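# Press two potentiometer knobs down onto their collars

## Task

On the circuit board there are two potentiometers whose knobs sit raised; press each knob down until it is seated on the collar of its own potentiometer. Neither potentiometer may be shoved out of the board, or the attempt fails. Both knobs must stay seated on their own once the robot lets go, so a knob that stays down only while a gripper holds it does not count. When finished, release everything and pull the grippers away.

## Robot and tools

Robot: two Doosan M1013 six-joint arms, left_arm and right_arm, each with a Robotiq 2F-140 two-finger gripper and a wrist camera. Base of left_arm sits at (+0.011, +0.528, 0) m, base of right_arm at (+0.061, -0.530, 0) m, each turned slightly about z.

Frame: one shared scene frame. Origin on the table top midway between the arms, +x out over the table, +z up, left_arm on the +y side. The words left and right name the arms, not image sides. Reported hand positions can be a little off, more at long reach.

The row (used by execute_actions and move): 18 numbers, each in [-1, 1], always covering both arms. First 9 for left_arm, then 9 for right_arm. Per arm: six joint displacements in the order wrist pitch (joint_5), forearm roll (joint_4), wrist roll (joint_6), shoulder (joint_2), elbow (joint_3), waist (joint_1); then gripper position, force_limit, speed. Joint numbers are scaled offsets, not poses: 1.0 equals 1.398 rad for waist and shoulder, 2.097 rad for elbow, 2.622 rad for forearm roll, wrist pitch and wrist roll. Joint ranges: elbow -2.792 to 2.792 rad, all others -6.283 to 6.283 rad; a request more than 0.010 rad beyond a range is refused for both arms (and a badly formed or failing first action rejects the whole call). Gripper numbers are absolute settings: position +1 is fully open (140 mm), about -0.8 brings the pads together, -1 closes until blocked; force_limit -1, 0, +1 gives roughly 14, 60, 107 N; speed -1, 0, +1 gives roughly 30, 140, 250 mm/s. To leave a gripper unchanged, repeat its previous three numbers (0 is a real command).

execute_actions(actions): a list of actions run one after another. Each action is a table of up to 15 rows, one per 1/30 s step; if shorter, the last row repeats to fill 15 steps (0.5 s). Joint offsets in every row count from the angles at the start of that action, not from the previous row. An empty list just returns state and images.

move(target, speed, blocking): target is one 18-number row whose offsets count from the Joint positions in the latest result showing them. All joints move along paths that finish together, so the hand traces a curve; duration 0.5 to 10 s. speed is the top rate of the joint with the farthest to go, 0.01 to 2 rad/s, default 0.5. Gripper values are sent at the start. blocking=false returns after 0.5 s while motion continues; then use wait or stop before sending anything else. Moves do not avoid obstacles or the other arm. Result adds a move: line with the ending (done, off_target, moving, held, fault), limits=held or limits=none, and the joint farthest from target per arm.

wait(seconds): 0 to 10; the arms keep their last command. stop(): brakes a running move; fingers continue. zoom_image(camera, region): closer look at the latest image of cam_high (896x504), cam_low (896x504), cam_left_wrist (616x616) or cam_right_wrist (616x616); region [x0, y0, x1, y1] in pixels, top-left origin, at most 504 by 504. show_instructions(): shows the reference images. read_manual(section): licence texts only. finished_scene(scene): ends the scene given by number; irreversible, and the goal must still hold after the robot settles.

Results: the state line gives each gripper's end_effector_position (m), end_effector_quat_wxyz and velocities (m/s, rad/s). That position is the point between the closed pads; fingertips extend about 33 mm past it when closed and 9 mm when open, and closing pushes the tips about 24 mm farther out, so keep clearance above surfaces. Joint positions, velocities, targets and torques are listed per arm in the joint order above (rad, rad/s, N m). Joint targets may drift without new commands. Flange force is an approximate external force on the gripper; "no reading" means none available. object_status: 0 moving, 1 blocked while opening, 2 blocked while closing (a grip), 3 reached the request or pads met. position_measured is in counts: 3 open, 230 closed. Lines to watch: "joint sent to its limit", "joint command not followed" (clearance check altered joint targets), MOTOR HOT and fault lines.

Motion limits: joint target speeds up to 2.09 (waist, shoulder), 3.14 (elbow), 3.93 rad/s (wrist joints); targets stay within a fixed lead of the measured angles, and any step that would put the gripper over 70 mm from where it is gets scaled back, so big displacements need several actions.

What to avoid: the arms are stiff, so aiming even slightly past a firm contact can trip a fault; faster contact means a harder hit. An arm stops for 10 s if a joint torque reaches its load limit (waist and shoulder 306, elbow 144, wrist joints 40.5 N m) or an outside force reaches 144 N. Press the knobs gently and in small steps, straight down, so the potentiometers are not forced out of the board. Keep the arms from hitting each other, keep everything on the table, and expect occasional tugs or pushes on parts. Finish by opening and lifting both grippers clear.

Each tool is called after "Request:" as name(argument=value, ...), one argument or row to a line, values as JSON.

Reference images:

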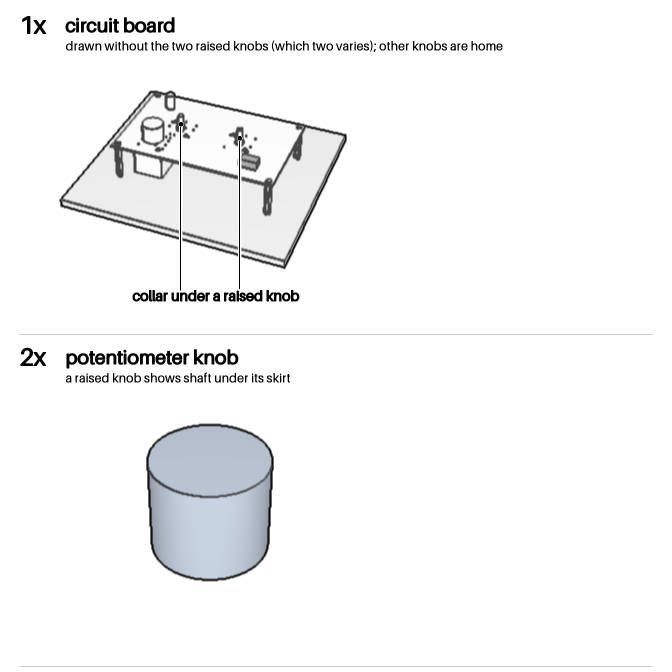

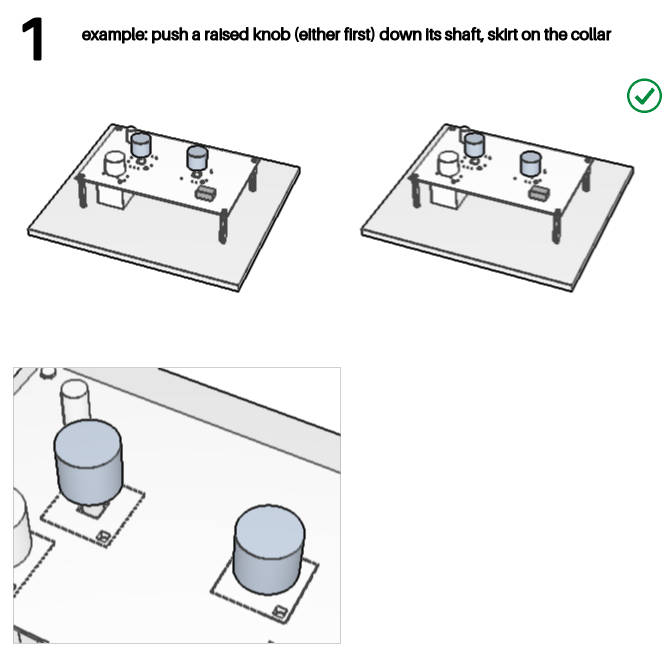

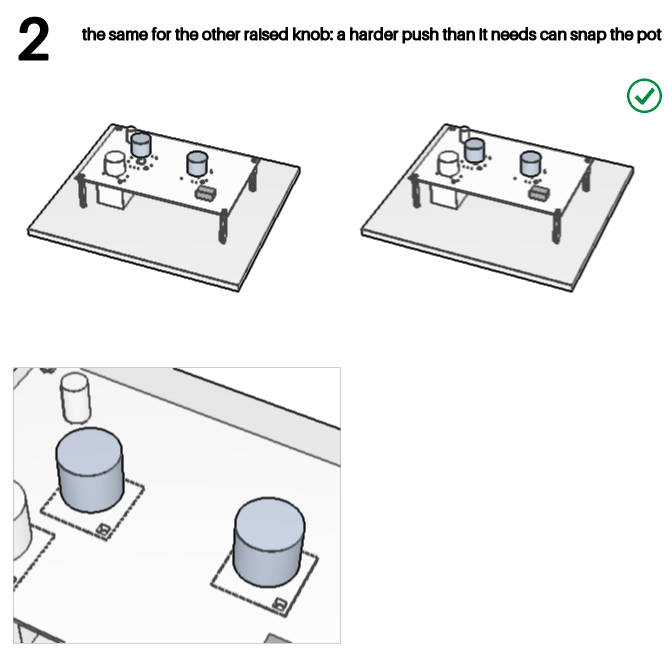

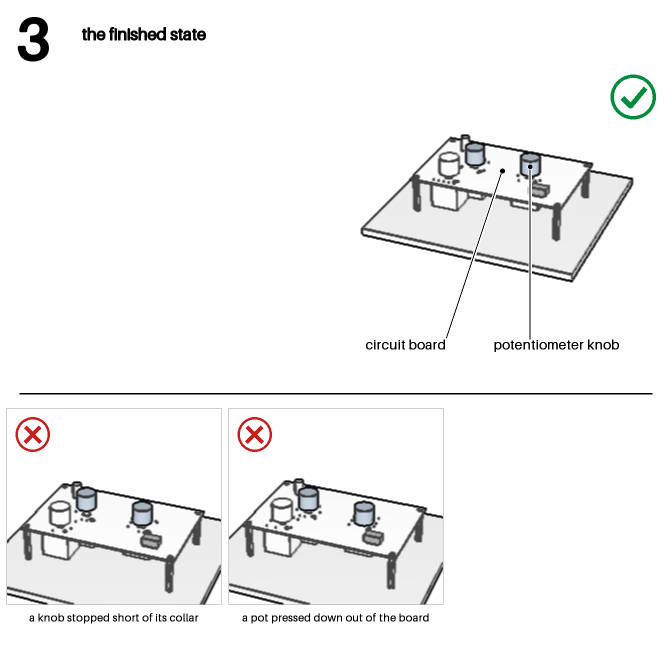

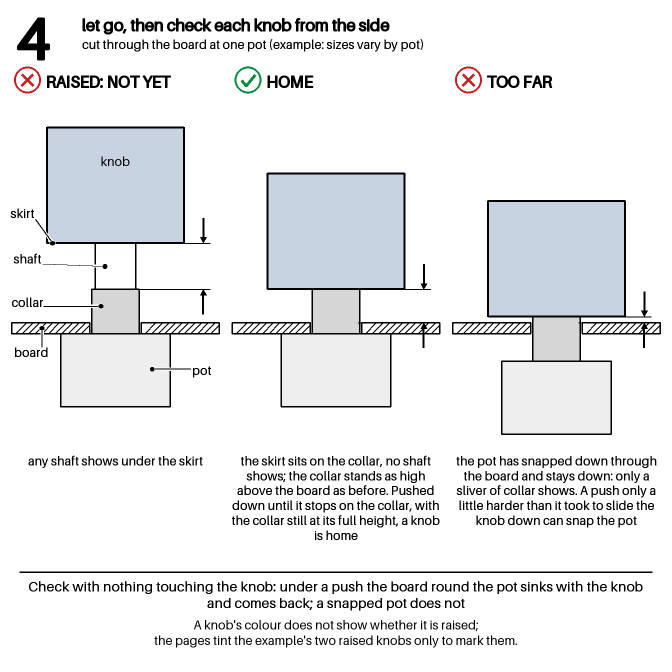

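## Session

Request:
execute_actions(
  actions=[],
)

Scene clock: 0.00 s.
left_arm: end_effector_position=(+0.5576, +0.7087, +0.1461) position_measured=3 object_status=3 end_effector_quat_wxyz=(-0.322, -0.185, +0.897, -0.240) end_effector_velocity=(-0.001, -0.001, -0.001) end_effector_angular_velocity=(-0.000, +0.000, -0.000) | right_arm: end_effector_position=(+0.8760, -0.0693, +0.3971) position_measured=3 object_status=3 end_effector_quat_wxyz=(+0.401, +0.408, +0.755, -0.320) end_effector_velocity=(+0.000, -0.000, +0.000) end_effector_angular_velocity=(-0.001, -0.001, +0.000)
Joint names: [wrist pitch, forearm roll, wrist roll, shoulder, elbow, waist]
Joint positions: left_arm=[ 1.764 -0.307 -1.484  0.56   1.592  0.62 ] | right_arm=[ 1.877 -1.037  0.038  0.82   0.789  0.928]
Joint velocities: left_arm=[-0.001 -0.     0.    -0.     0.002 -0.   ] | right_arm=[ 0.    -0.001 -0.     0.    -0.     0.   ]
Joint torques (N m, as the joint torque sensors report them, + toward a larger angle): no reading
Flange force (N, the push that the arm receives, along the gripper's own x y z axes): no reading
Joint targets: left_arm=[1.764 -0.307 -1.484 0.560 1.592 0.620] | right_arm=[1.877 -1.037 0.038 0.820 0.789 0.928]

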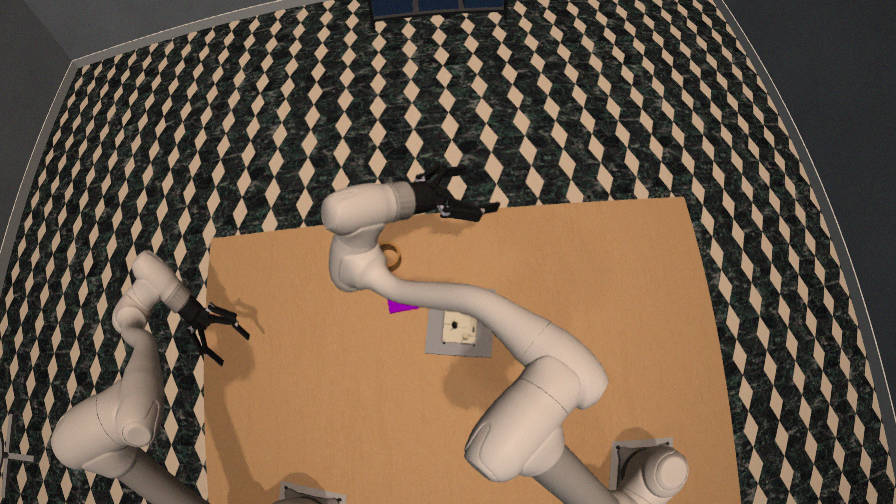

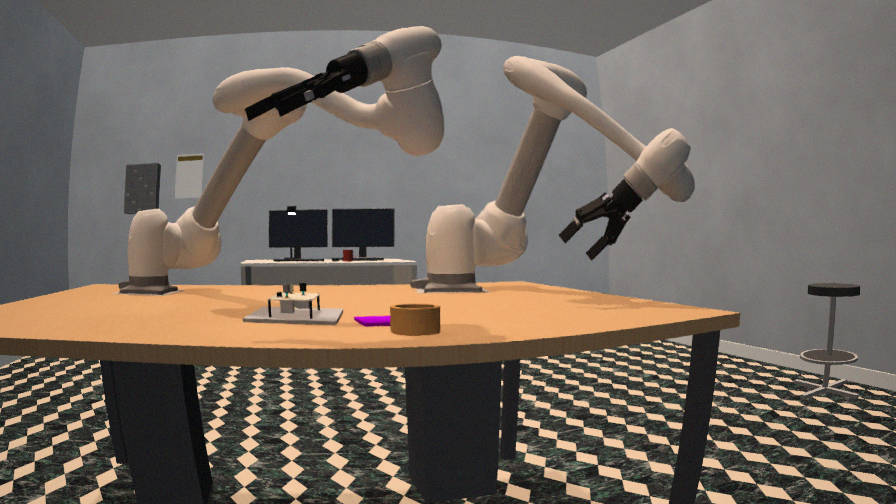

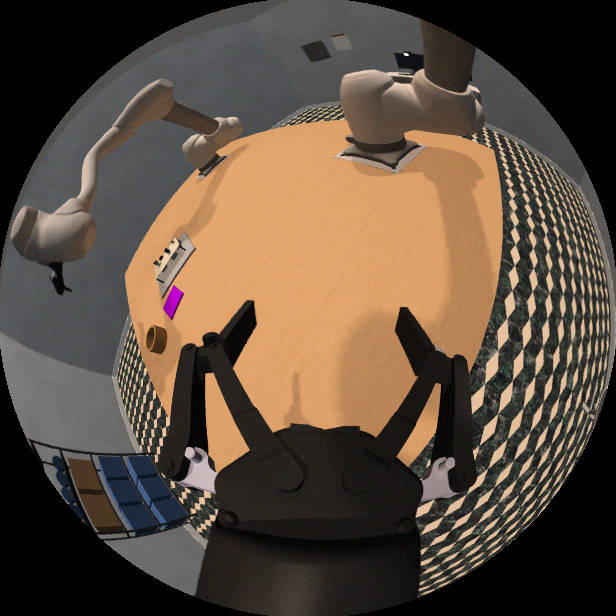

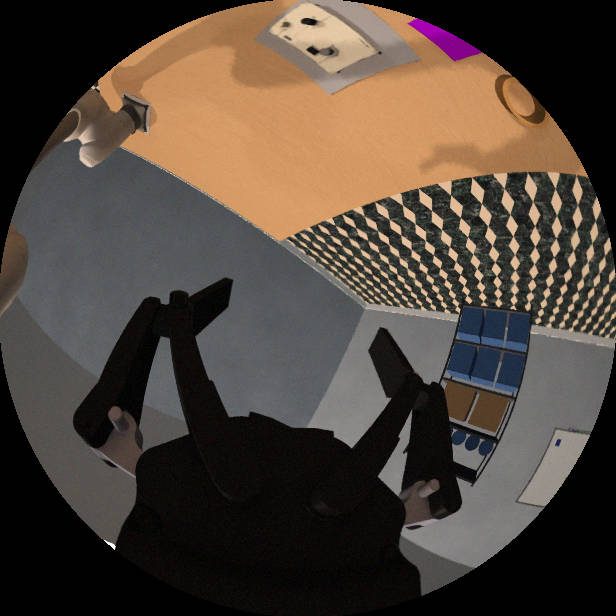

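Request:
zoom_image(
  camera="cam_low",
  region=[230, 270, 360, 335],
)

Request:
zoom_image(
  camera="cam_high",
  region=[410, 290, 510, 370],
)

Region (230, 270, 360, 335) of cam_low's 896x504 image, scaled by 3.877, with more detail than that image has.

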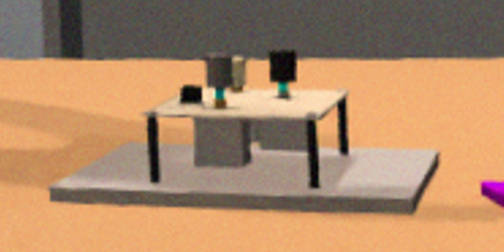

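Region (410, 290, 510, 370) of cam_high's 896x504 image, scaled by 5.040, with more detail than that image has; it fills the top 403 rows of this view, and the rest is white.

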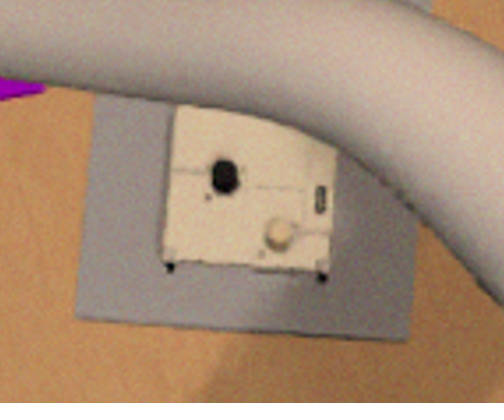

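Request:
move(
  target=[0,0,0,0,0,0,1,0,0, -0.2560,0.3955,0.2422,-0.3267,0.3736,-0.0704,1,0,0],
  speed=0.8,
)

Scene clock: 5.13 s.
left_arm: end_effector_position=(+0.5576, +0.7087, +0.1461) position_measured=3 object_status=3 end_effector_quat_wxyz=(-0.322, -0.185, +0.897, -0.240) end_effector_velocity=(-0.001, -0.000, -0.000) end_effector_angular_velocity=(-0.001, +0.003, -0.000) | right_arm: end_effector_position=(+0.6198, -0.0398, +0.2004) position_measured=3 object_status=3 end_effector_quat_wxyz=(+0.000, +0.707, +0.707, +0.000) end_effector_velocity=(-0.001, +0.000, -0.000) end_effector_angular_velocity=(+0.001, +0.001, -0.003)
Joint names: [wrist pitch, forearm roll, wrist roll, shoulder, elbow, waist]
Joint positions: left_arm=[ 1.764 -0.307 -1.484  0.56   1.592  0.62 ] | right_arm=[1.206 0.    0.672 0.363 1.572 0.83 ]
Joint velocities: left_arm=[ 0.002  0.    -0.     0.     0.001 -0.   ] | right_arm=[-0.001  0.001  0.002 -0.001  0.001 -0.   ]
Joint torques (N m, as the joint torque sensors report them, + toward a larger angle): left_arm=[  1.84   2.35   0.04 -84.5  -29.47  -0.85] | right_arm=[ -0.53   4.22   0.12 -77.36 -38.76   4.76]
Flange force (N, the push that the arm receives, along the gripper's own x y z axes): left_arm=[1.1 -0.1 -5.2] | right_arm=[-2.9 6.6 -0.1]
Joint targets: left_arm=[1.764 -0.307 -1.484 0.560 1.592 0.620] | right_arm=[1.206 0.000 0.673 0.363 1.572 0.830]
move: done; limits=none; left_arm: farthest joint: the waist, 0.000 radians from its target (0.000 radians at the start); right_arm: farthest joint: the waist, 0.000 radians from its target (0.099 radians at the start)
camera_calibration (this result's frames):
cam_left_wrist: T_world_to_cam=[[-0.570926, 0.7306, -0.374523, -0.117245], [0.819002, 0.475003, -0.321882, -0.736755], [-0.0572678, -0.490506, -0.869554, 0.683675], [0, 0, 0, 1]] pos_world=[0.575618, 0.770967, 0.313434]
cam_right_wrist: T_world_to_cam=[[0.945251, 0.32529, -0.0262207, -0.576645], [0.317059, -0.896354, 0.309874, -0.278552], [0.077296, -0.301222, -0.950416, 0.298452], [0, 0, 0, 1]] pos_world=[0.610322, 0.0277957, 0.354849]

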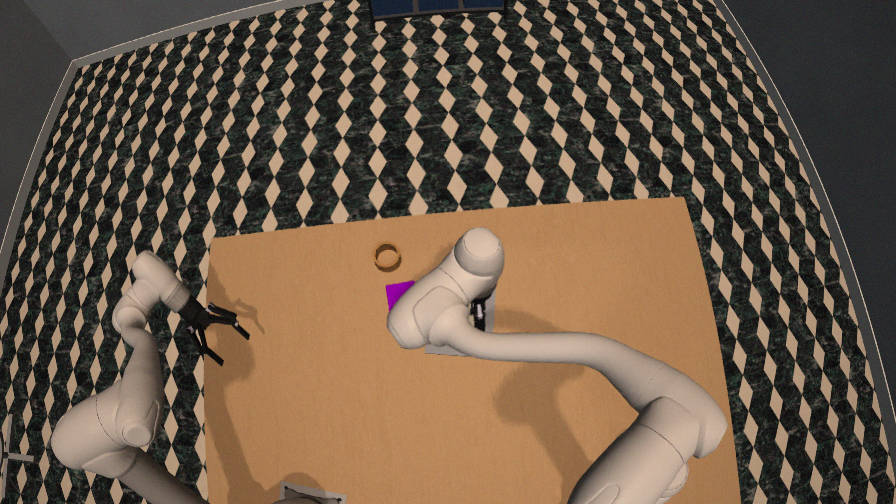

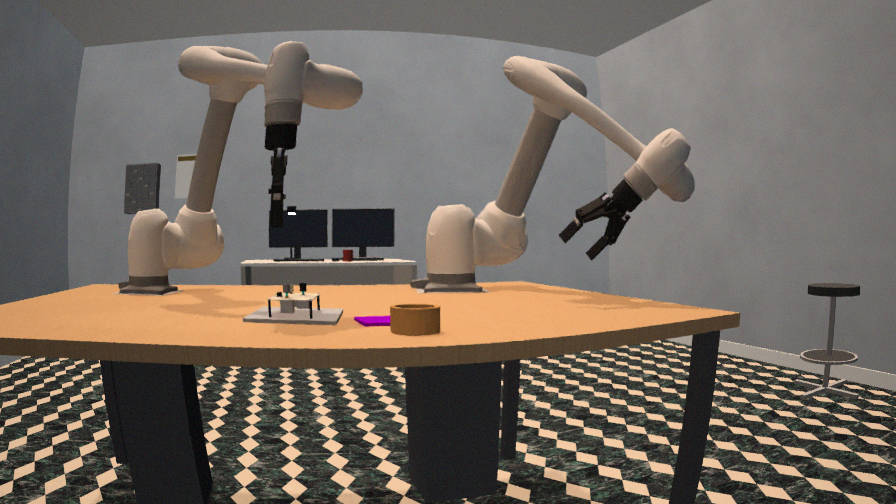

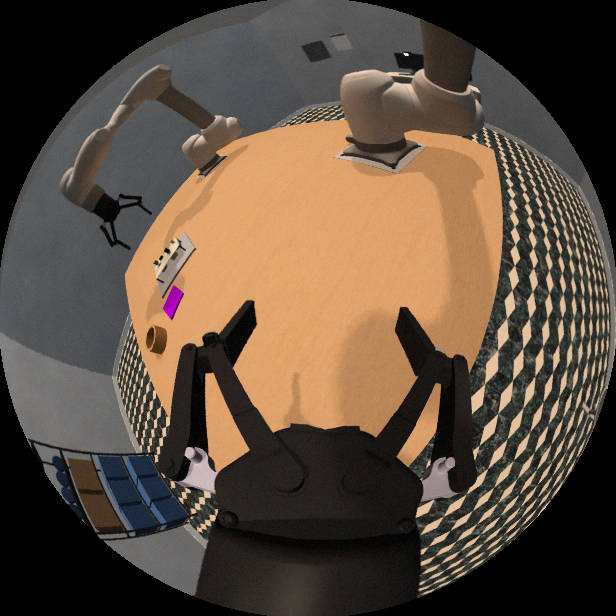

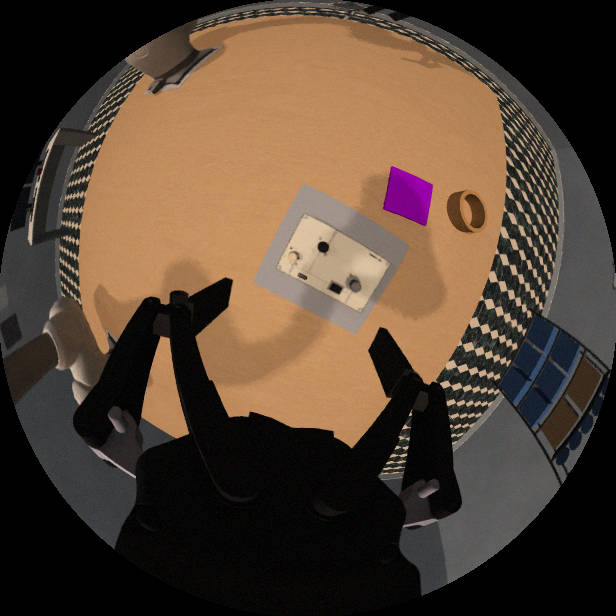

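Request:
zoom_image(
  camera="cam_right_wrist",
  region=[240, 170, 420, 350],
)

Region (240, 170, 420, 350) of cam_right_wrist's 616x616 image, scaled by 2.800, with more detail than that image has.

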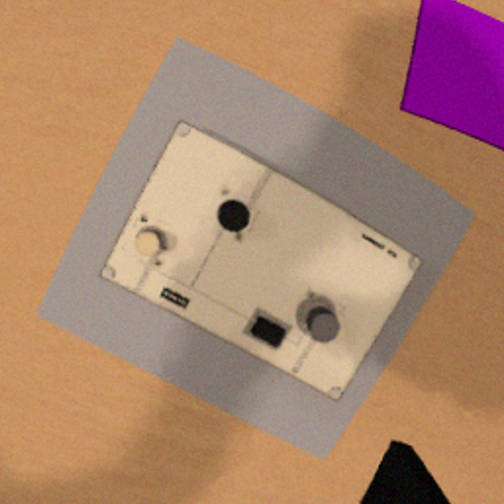

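Request:
move(
  target=[0,0,0,0,0,0,1,0,0, -0.0322,0,0.0226,0.0892,-0.0190,0.0411,-1,0,0.5],
  speed=0.25,
)

Request:
zoom_image(
  camera="cam_low",
  region=[240, 220, 360, 330],
)

Request:
zoom_image(
  camera="cam_right_wrist",
  region=[200, 200, 420, 420],
)

Scene clock: 8.00 s.
left_arm: end_effector_position=(+0.5576, +0.7087, +0.1461) position_measured=3 object_status=3 end_effector_quat_wxyz=(-0.322, -0.185, +0.897, -0.240) end_effector_velocity=(+0.001, +0.000, +0.000) end_effector_angular_velocity=(+0.001, -0.002, -0.000) | right_arm: end_effector_position=(+0.6291, +0.0258, +0.1250) position_measured=233 object_status=3 end_effector_quat_wxyz=(+0.000, +0.708, +0.707, +0.000) end_effector_velocity=(-0.000, +0.001, -0.001) end_effector_angular_velocity=(+0.001, +0.001, -0.000)
Joint names: [wrist pitch, forearm roll, wrist roll, shoulder, elbow, waist]
Joint positions: left_arm=[ 1.764 -0.307 -1.484  0.56   1.592  0.62 ] | right_arm=[1.121 0.    0.732 0.488 1.532 0.887]
Joint velocities: left_arm=[-0.001  0.    -0.    -0.    -0.001 -0.001] | right_arm=[-0.001  0.001  0.     0.001  0.     0.   ]
Joint torques (N m, as the joint torque sensors report them, + toward a larger angle): left_arm=[  1.7    2.39   0.09 -83.57 -29.39  -1.62] | right_arm=[  0.18   3.71   0.   -90.09 -37.09   6.36]
Flange force (N, the push that the arm receives, along the gripper's own x y z axes): left_arm=[2.4 0.2 -5.7] | right_arm=[-1.2 10.2 2.7]
Joint targets: left_arm=[1.764 -0.307 -1.484 0.560 1.592 0.620] | right_arm=[1.121 0.000 0.732 0.488 1.532 0.887]
move: done; limits=none; left_arm: farthest joint: the waist, 0.000 radians from its target (0.000 radians at the start); right_arm: farthest joint: the waist, 0.000 radians from its target (0.057 radians at the start)
camera_calibration (this result's frames):
cam_left_wrist: T_world_to_cam=[[-0.570926, 0.7306, -0.374523, -0.117245], [0.819002, 0.475003, -0.321882, -0.736755], [-0.0572678, -0.490506, -0.869554, 0.683675], [0, 0, 0, 1]] pos_world=[0.575618, 0.770967, 0.313434]
cam_right_wrist: T_world_to_cam=[[0.945824, 0.323587, -0.0266015, -0.609013], [0.31555, -0.896852, 0.309975, -0.19837], [0.0764462, -0.301576, -0.950372, 0.246413], [0, 0, 0, 1]] pos_world=[0.619778, 0.0934724, 0.279473]

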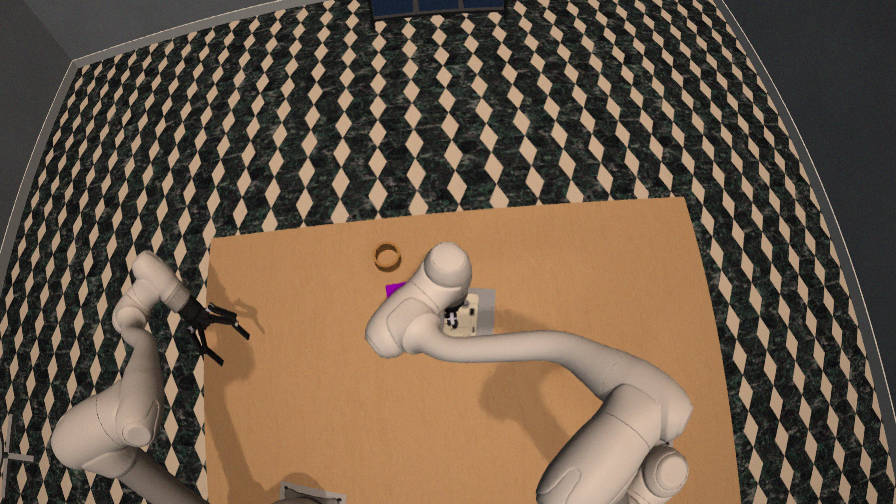

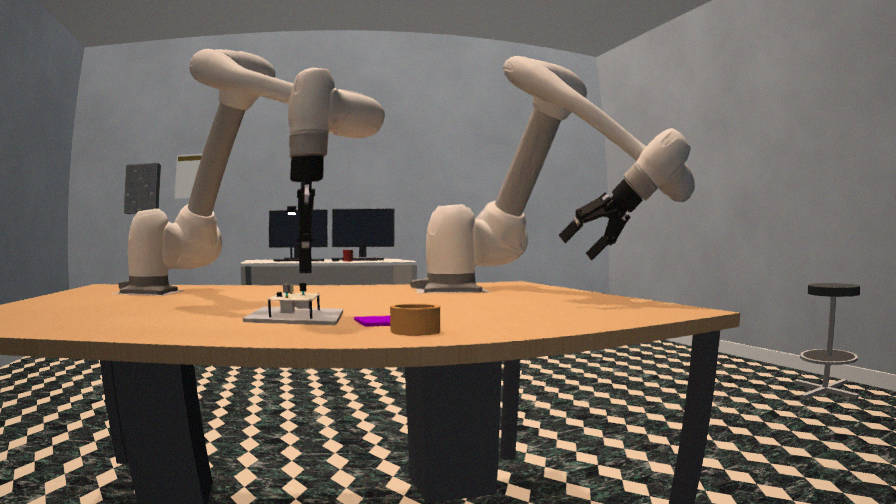

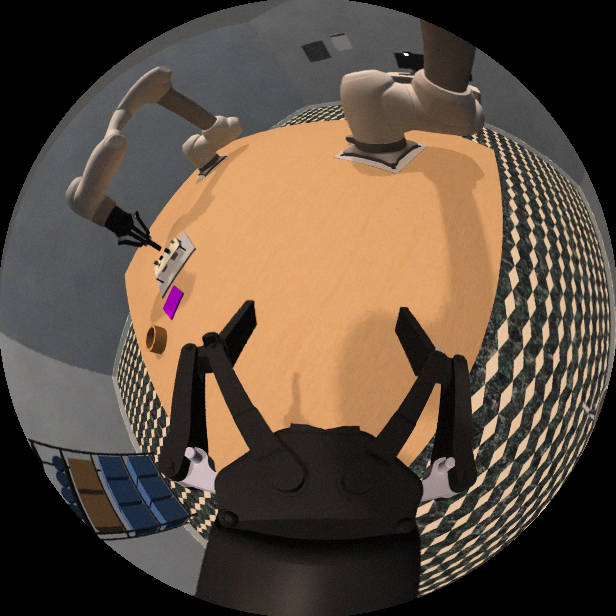

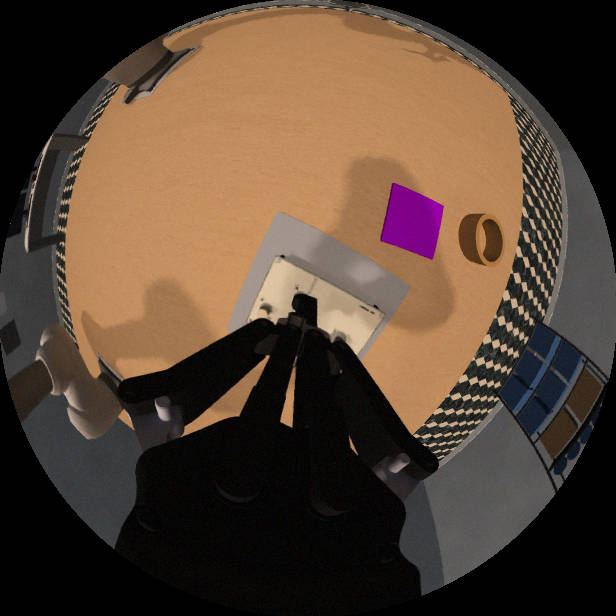

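Region (240, 220, 360, 330) of cam_low's 896x504 image, scaled by 4.200, with more detail than that image has; it fills the top 462 rows of this view, and the rest is white.

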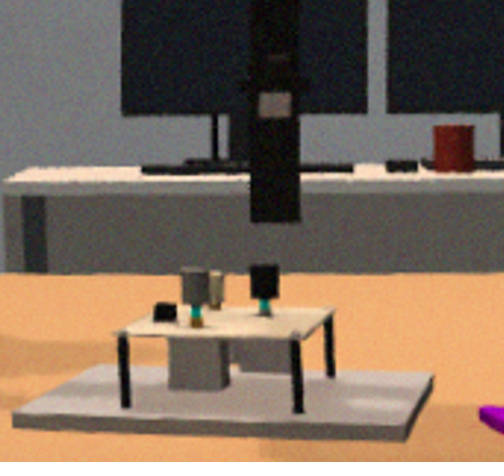

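Region (200, 200, 420, 420) of cam_right_wrist's 616x616 image, scaled by 2.291, with more detail than that image has.

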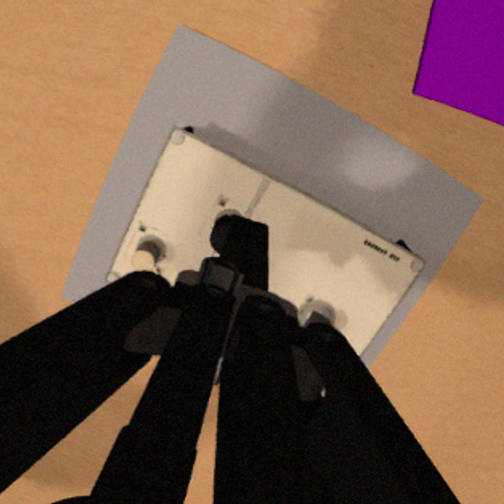

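Request:
zoom_image(
  camera="cam_right_wrist",
  region=[260, 270, 350, 360],
)

Region (260, 270, 350, 360) of cam_right_wrist's 616x616 image, scaled by 5.600, with more detail than that image has.

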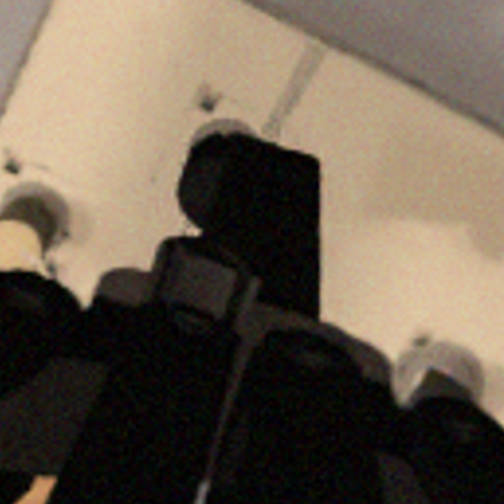

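Request:
move(
  target=[0,0,0,0,0,0,1,0,0, -0.00988,0,0.0006,0,0.01235,0.00114,-1,0,0.5],
  speed=0.05,
)

Request:
zoom_image(
  camera="cam_low",
  region=[260, 250, 330, 310],
)

Request:
zoom_image(
  camera="cam_right_wrist",
  region=[260, 270, 350, 360],
)

Scene clock: 10.87 s.
left_arm: end_effector_position=(+0.5576, +0.7087, +0.1461) position_measured=3 object_status=3 end_effector_quat_wxyz=(-0.322, -0.185, +0.897, -0.240) end_effector_velocity=(-0.000, -0.000, -0.001) end_effector_angular_velocity=(-0.001, +0.001, -0.000) | right_arm: end_effector_position=(+0.6234, +0.0224, +0.1120) position_measured=233 object_status=3 end_effector_quat_wxyz=(+0.000, +0.708, +0.707, +0.000) end_effector_velocity=(+0.000, -0.000, -0.000) end_effector_angular_velocity=(-0.001, -0.001, +0.000)
Joint names: [wrist pitch, forearm roll, wrist roll, shoulder, elbow, waist]
Joint positions: left_arm=[ 1.764 -0.307 -1.484  0.56   1.592  0.62 ] | right_arm=[1.096 0.    0.733 0.488 1.558 0.889]
Joint velocities: left_arm=[-0.001  0.     0.001  0.001  0.001  0.   ] | right_arm=[-0.001 -0.002  0.    -0.     0.001  0.   ]
Joint torques (N m, as the joint torque sensors report them, + toward a larger angle): left_arm=[  1.76   2.51   0.05 -84.39 -29.27  -0.29] | right_arm=[ -0.23   4.11  -0.18 -89.12 -36.6    6.03]
Flange force (N, the push that the arm receives, along the gripper's own x y z axes): left_arm=[0.7 -0.8 -5.3] | right_arm=[-1.1 9.5 1.9]
Joint targets: left_arm=[1.764 -0.307 -1.484 0.560 1.592 0.620] | right_arm=[1.095 0.000 0.733 0.488 1.558 0.889]
move: done; limits=none; left_arm: farthest joint: the waist, 0.000 radians from its target (0.000 radians at the start); right_arm: farthest joint: the waist, 0.000 radians from its target (0.001 radians at the start)
camera_calibration (this result's frames):
cam_left_wrist: T_world_to_cam=[[-0.570926, 0.7306, -0.374522, -0.117245], [0.819002, 0.475003, -0.321882, -0.736755], [-0.0572679, -0.490505, -0.869554, 0.683675], [0, 0, 0, 1]] pos_world=[0.575618, 0.770967, 0.313434]
cam_right_wrist: T_world_to_cam=[[0.945815, 0.323608, -0.0266799, -0.602882], [0.315591, -0.896824, 0.310015, -0.195631], [0.0763961, -0.301636, -0.950357, 0.233493], [0, 0, 0, 1]] pos_world=[0.614116, 0.090081, 0.266465]

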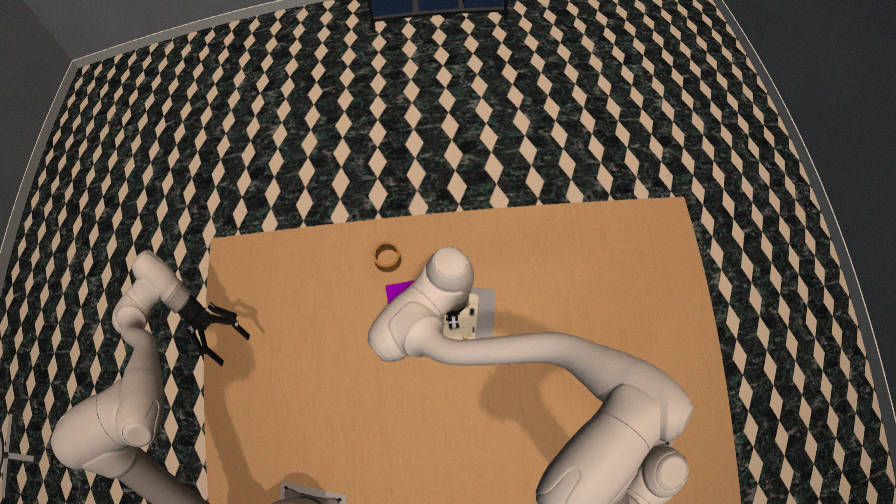

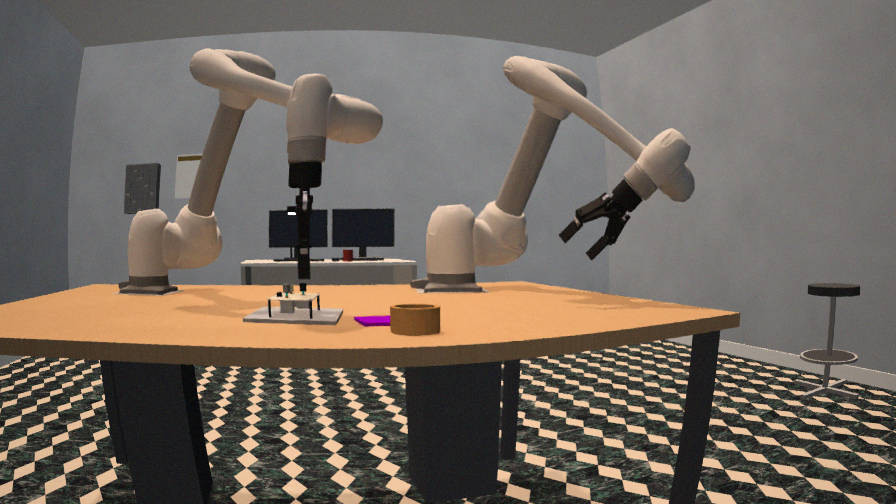

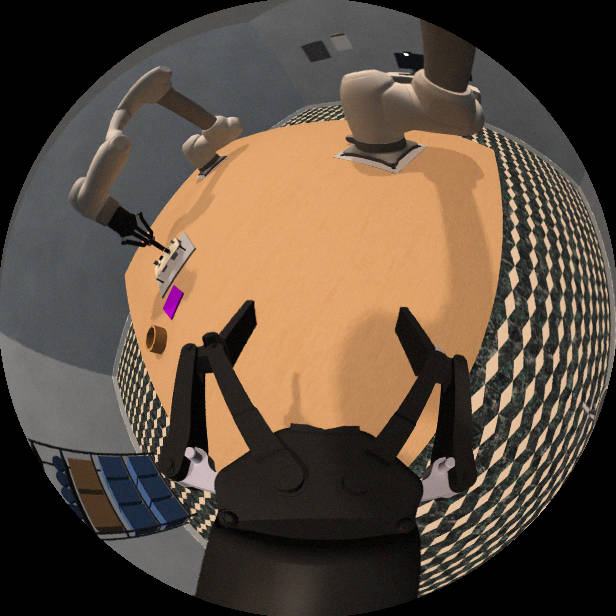

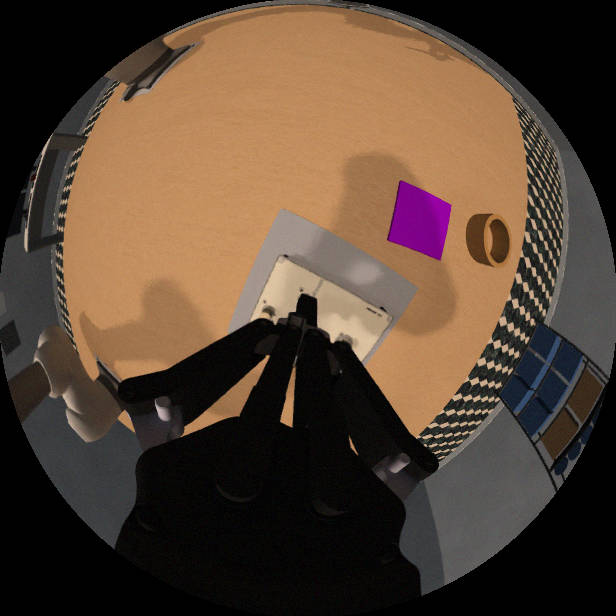

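Region (260, 250, 330, 310) of cam_low's 896x504 image, scaled by 7.200, with more detail than that image has; it fills the top 432 rows of this view, and the rest is white.

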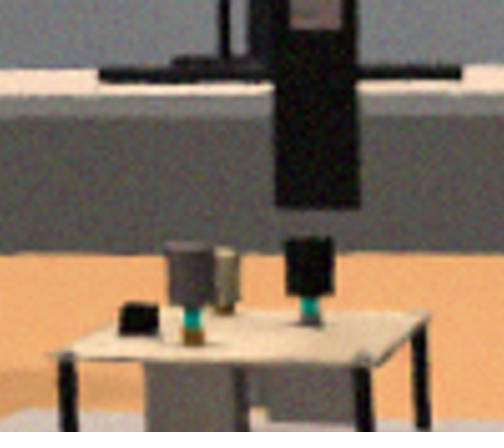

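Region (260, 270, 350, 360) of cam_right_wrist's 616x616 image, scaled by 5.600, with more detail than that image has.

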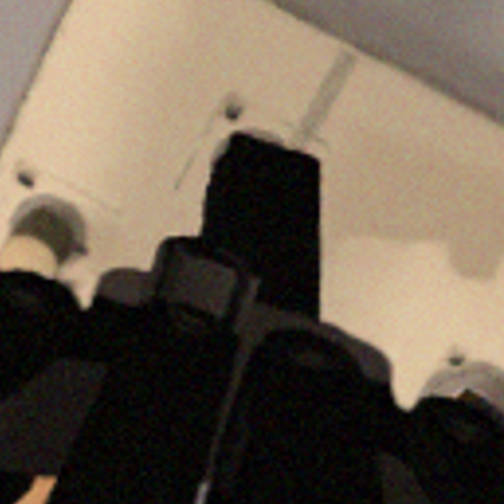

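Request:
move(
  target=[0,0,0,0,0,0,1,0,0, -0.00517,0,0,0.00065,0.00603,0,-1,0,0.5],
  speed=0.02,
)

Request:
zoom_image(
  camera="cam_low",
  region=[270, 260, 326, 308],
)

Request:
zoom_image(
  camera="cam_right_wrist",
  region=[260, 270, 350, 360],
)

Scene clock: 13.07 s.
left_arm: end_effector_position=(+0.5576, +0.7087, +0.1461) position_measured=3 object_status=3 end_effector_quat_wxyz=(-0.322, -0.185, +0.897, -0.240) end_effector_velocity=(-0.000, -0.000, +0.000) end_effector_angular_velocity=(-0.000, +0.001, -0.000) | right_arm: end_effector_position=(+0.6212, +0.0204, +0.1051) position_measured=233 object_status=3 end_effector_quat_wxyz=(+0.000, +0.708, +0.707, +0.000) end_effector_velocity=(-0.001, -0.001, -0.001) end_effector_angular_velocity=(-0.000, +0.001, -0.000)
Joint names: [wrist pitch, forearm roll, wrist roll, shoulder, elbow, waist]
Joint positions: left_arm=[ 1.764 -0.307 -1.484  0.56   1.592  0.62 ] | right_arm=[1.082 0.    0.733 0.489 1.571 0.889]
Joint velocities: left_arm=[ 0.001  0.    -0.    -0.    -0.    -0.   ] | right_arm=[-0.001  0.001  0.     0.     0.002 -0.   ]
Joint torques (N m, as the joint torque sensors report them, + toward a larger angle): left_arm=[  1.77   2.42  -0.03 -83.47 -29.57  -0.09] | right_arm=[ -0.41   4.42   0.44 -87.82 -36.21   1.76]
Flange force (N, the push that the arm receives, along the gripper's own x y z axes): left_arm=[2.5 -1.3 -4.5] | right_arm=[1.5 5.5 0.7]
Joint targets: left_arm=[1.764 -0.307 -1.484 0.560 1.592 0.620] | right_arm=[1.082 0.000 0.733 0.489 1.571 0.889]
move: done; limits=none; left_arm: farthest joint: the waist, 0.000 radians from its target (0.000 radians at the start); right_arm: farthest joint: the waist, 0.000 radians from its target (0.000 radians at the start)
camera_calibration (this result's frames):
cam_left_wrist: T_world_to_cam=[[-0.570926, 0.7306, -0.374522, -0.117245], [0.819002, 0.475003, -0.321882, -0.736755], [-0.0572679, -0.490505, -0.869554, 0.683675], [0, 0, 0, 1]] pos_world=[0.575618, 0.770967, 0.313434]
cam_right_wrist: T_world_to_cam=[[0.945815, 0.323609, -0.0266719, -0.600318], [0.315589, -0.896826, 0.310011, -0.194572], [0.0764024, -0.301631, -0.950359, 0.226483], [0, 0, 0, 1]] pos_world=[0.611891, 0.0880853, 0.259548]

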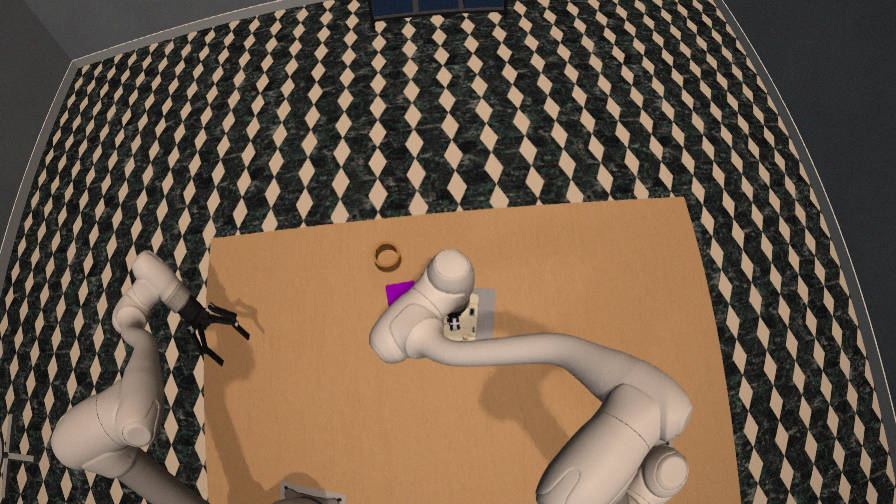

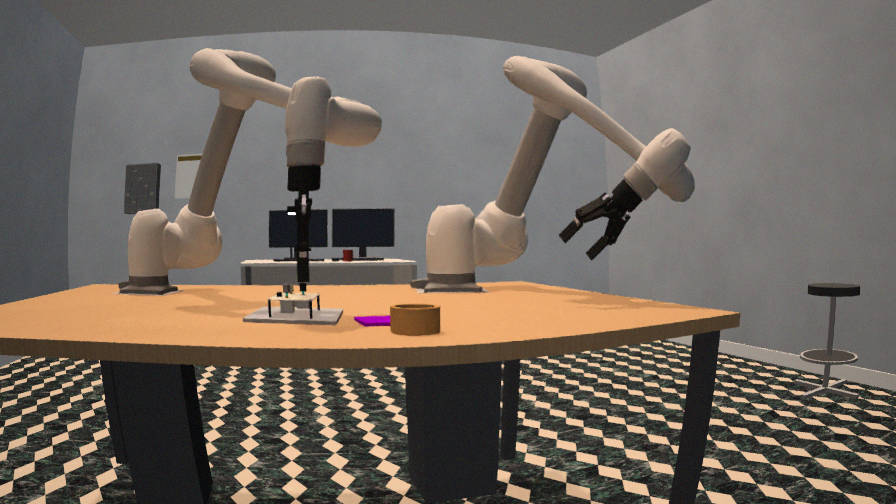

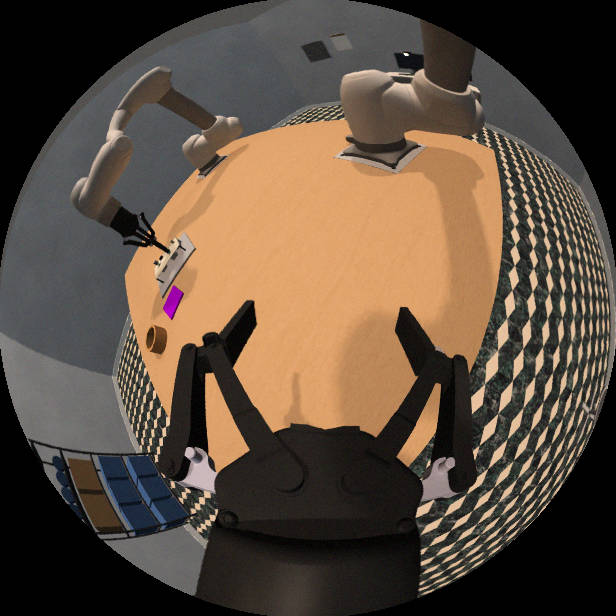

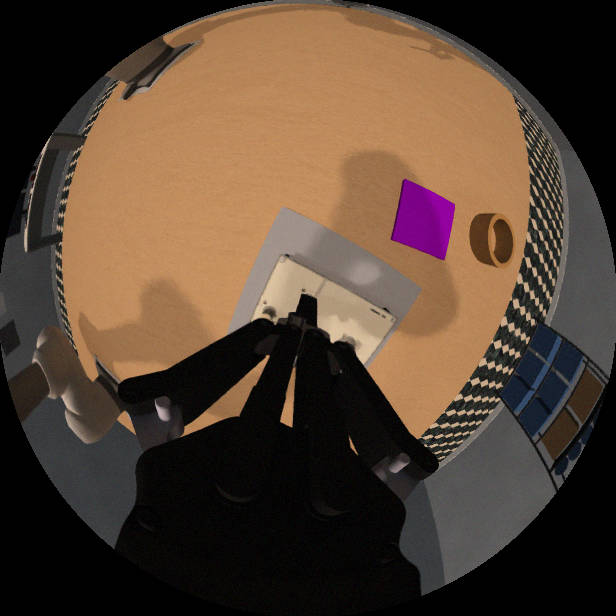

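Region (270, 260, 326, 308) of cam_low's 896x504 image, scaled by 9.000, with more detail than that image has; it fills the top 432 rows of this view, and the rest is white.

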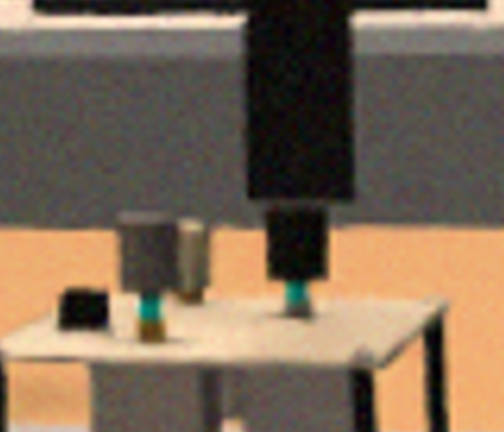

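Region (260, 270, 350, 360) of cam_right_wrist's 616x616 image, scaled by 5.600, with more detail than that image has.

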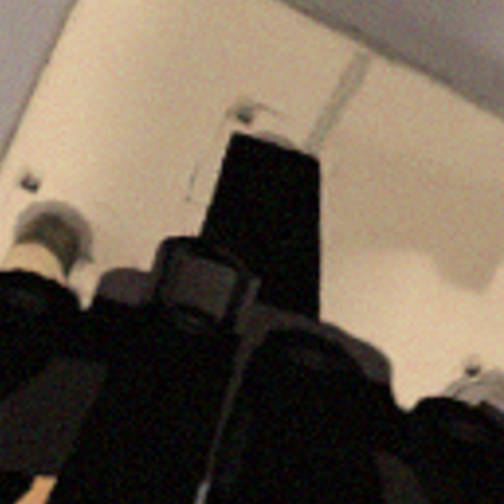

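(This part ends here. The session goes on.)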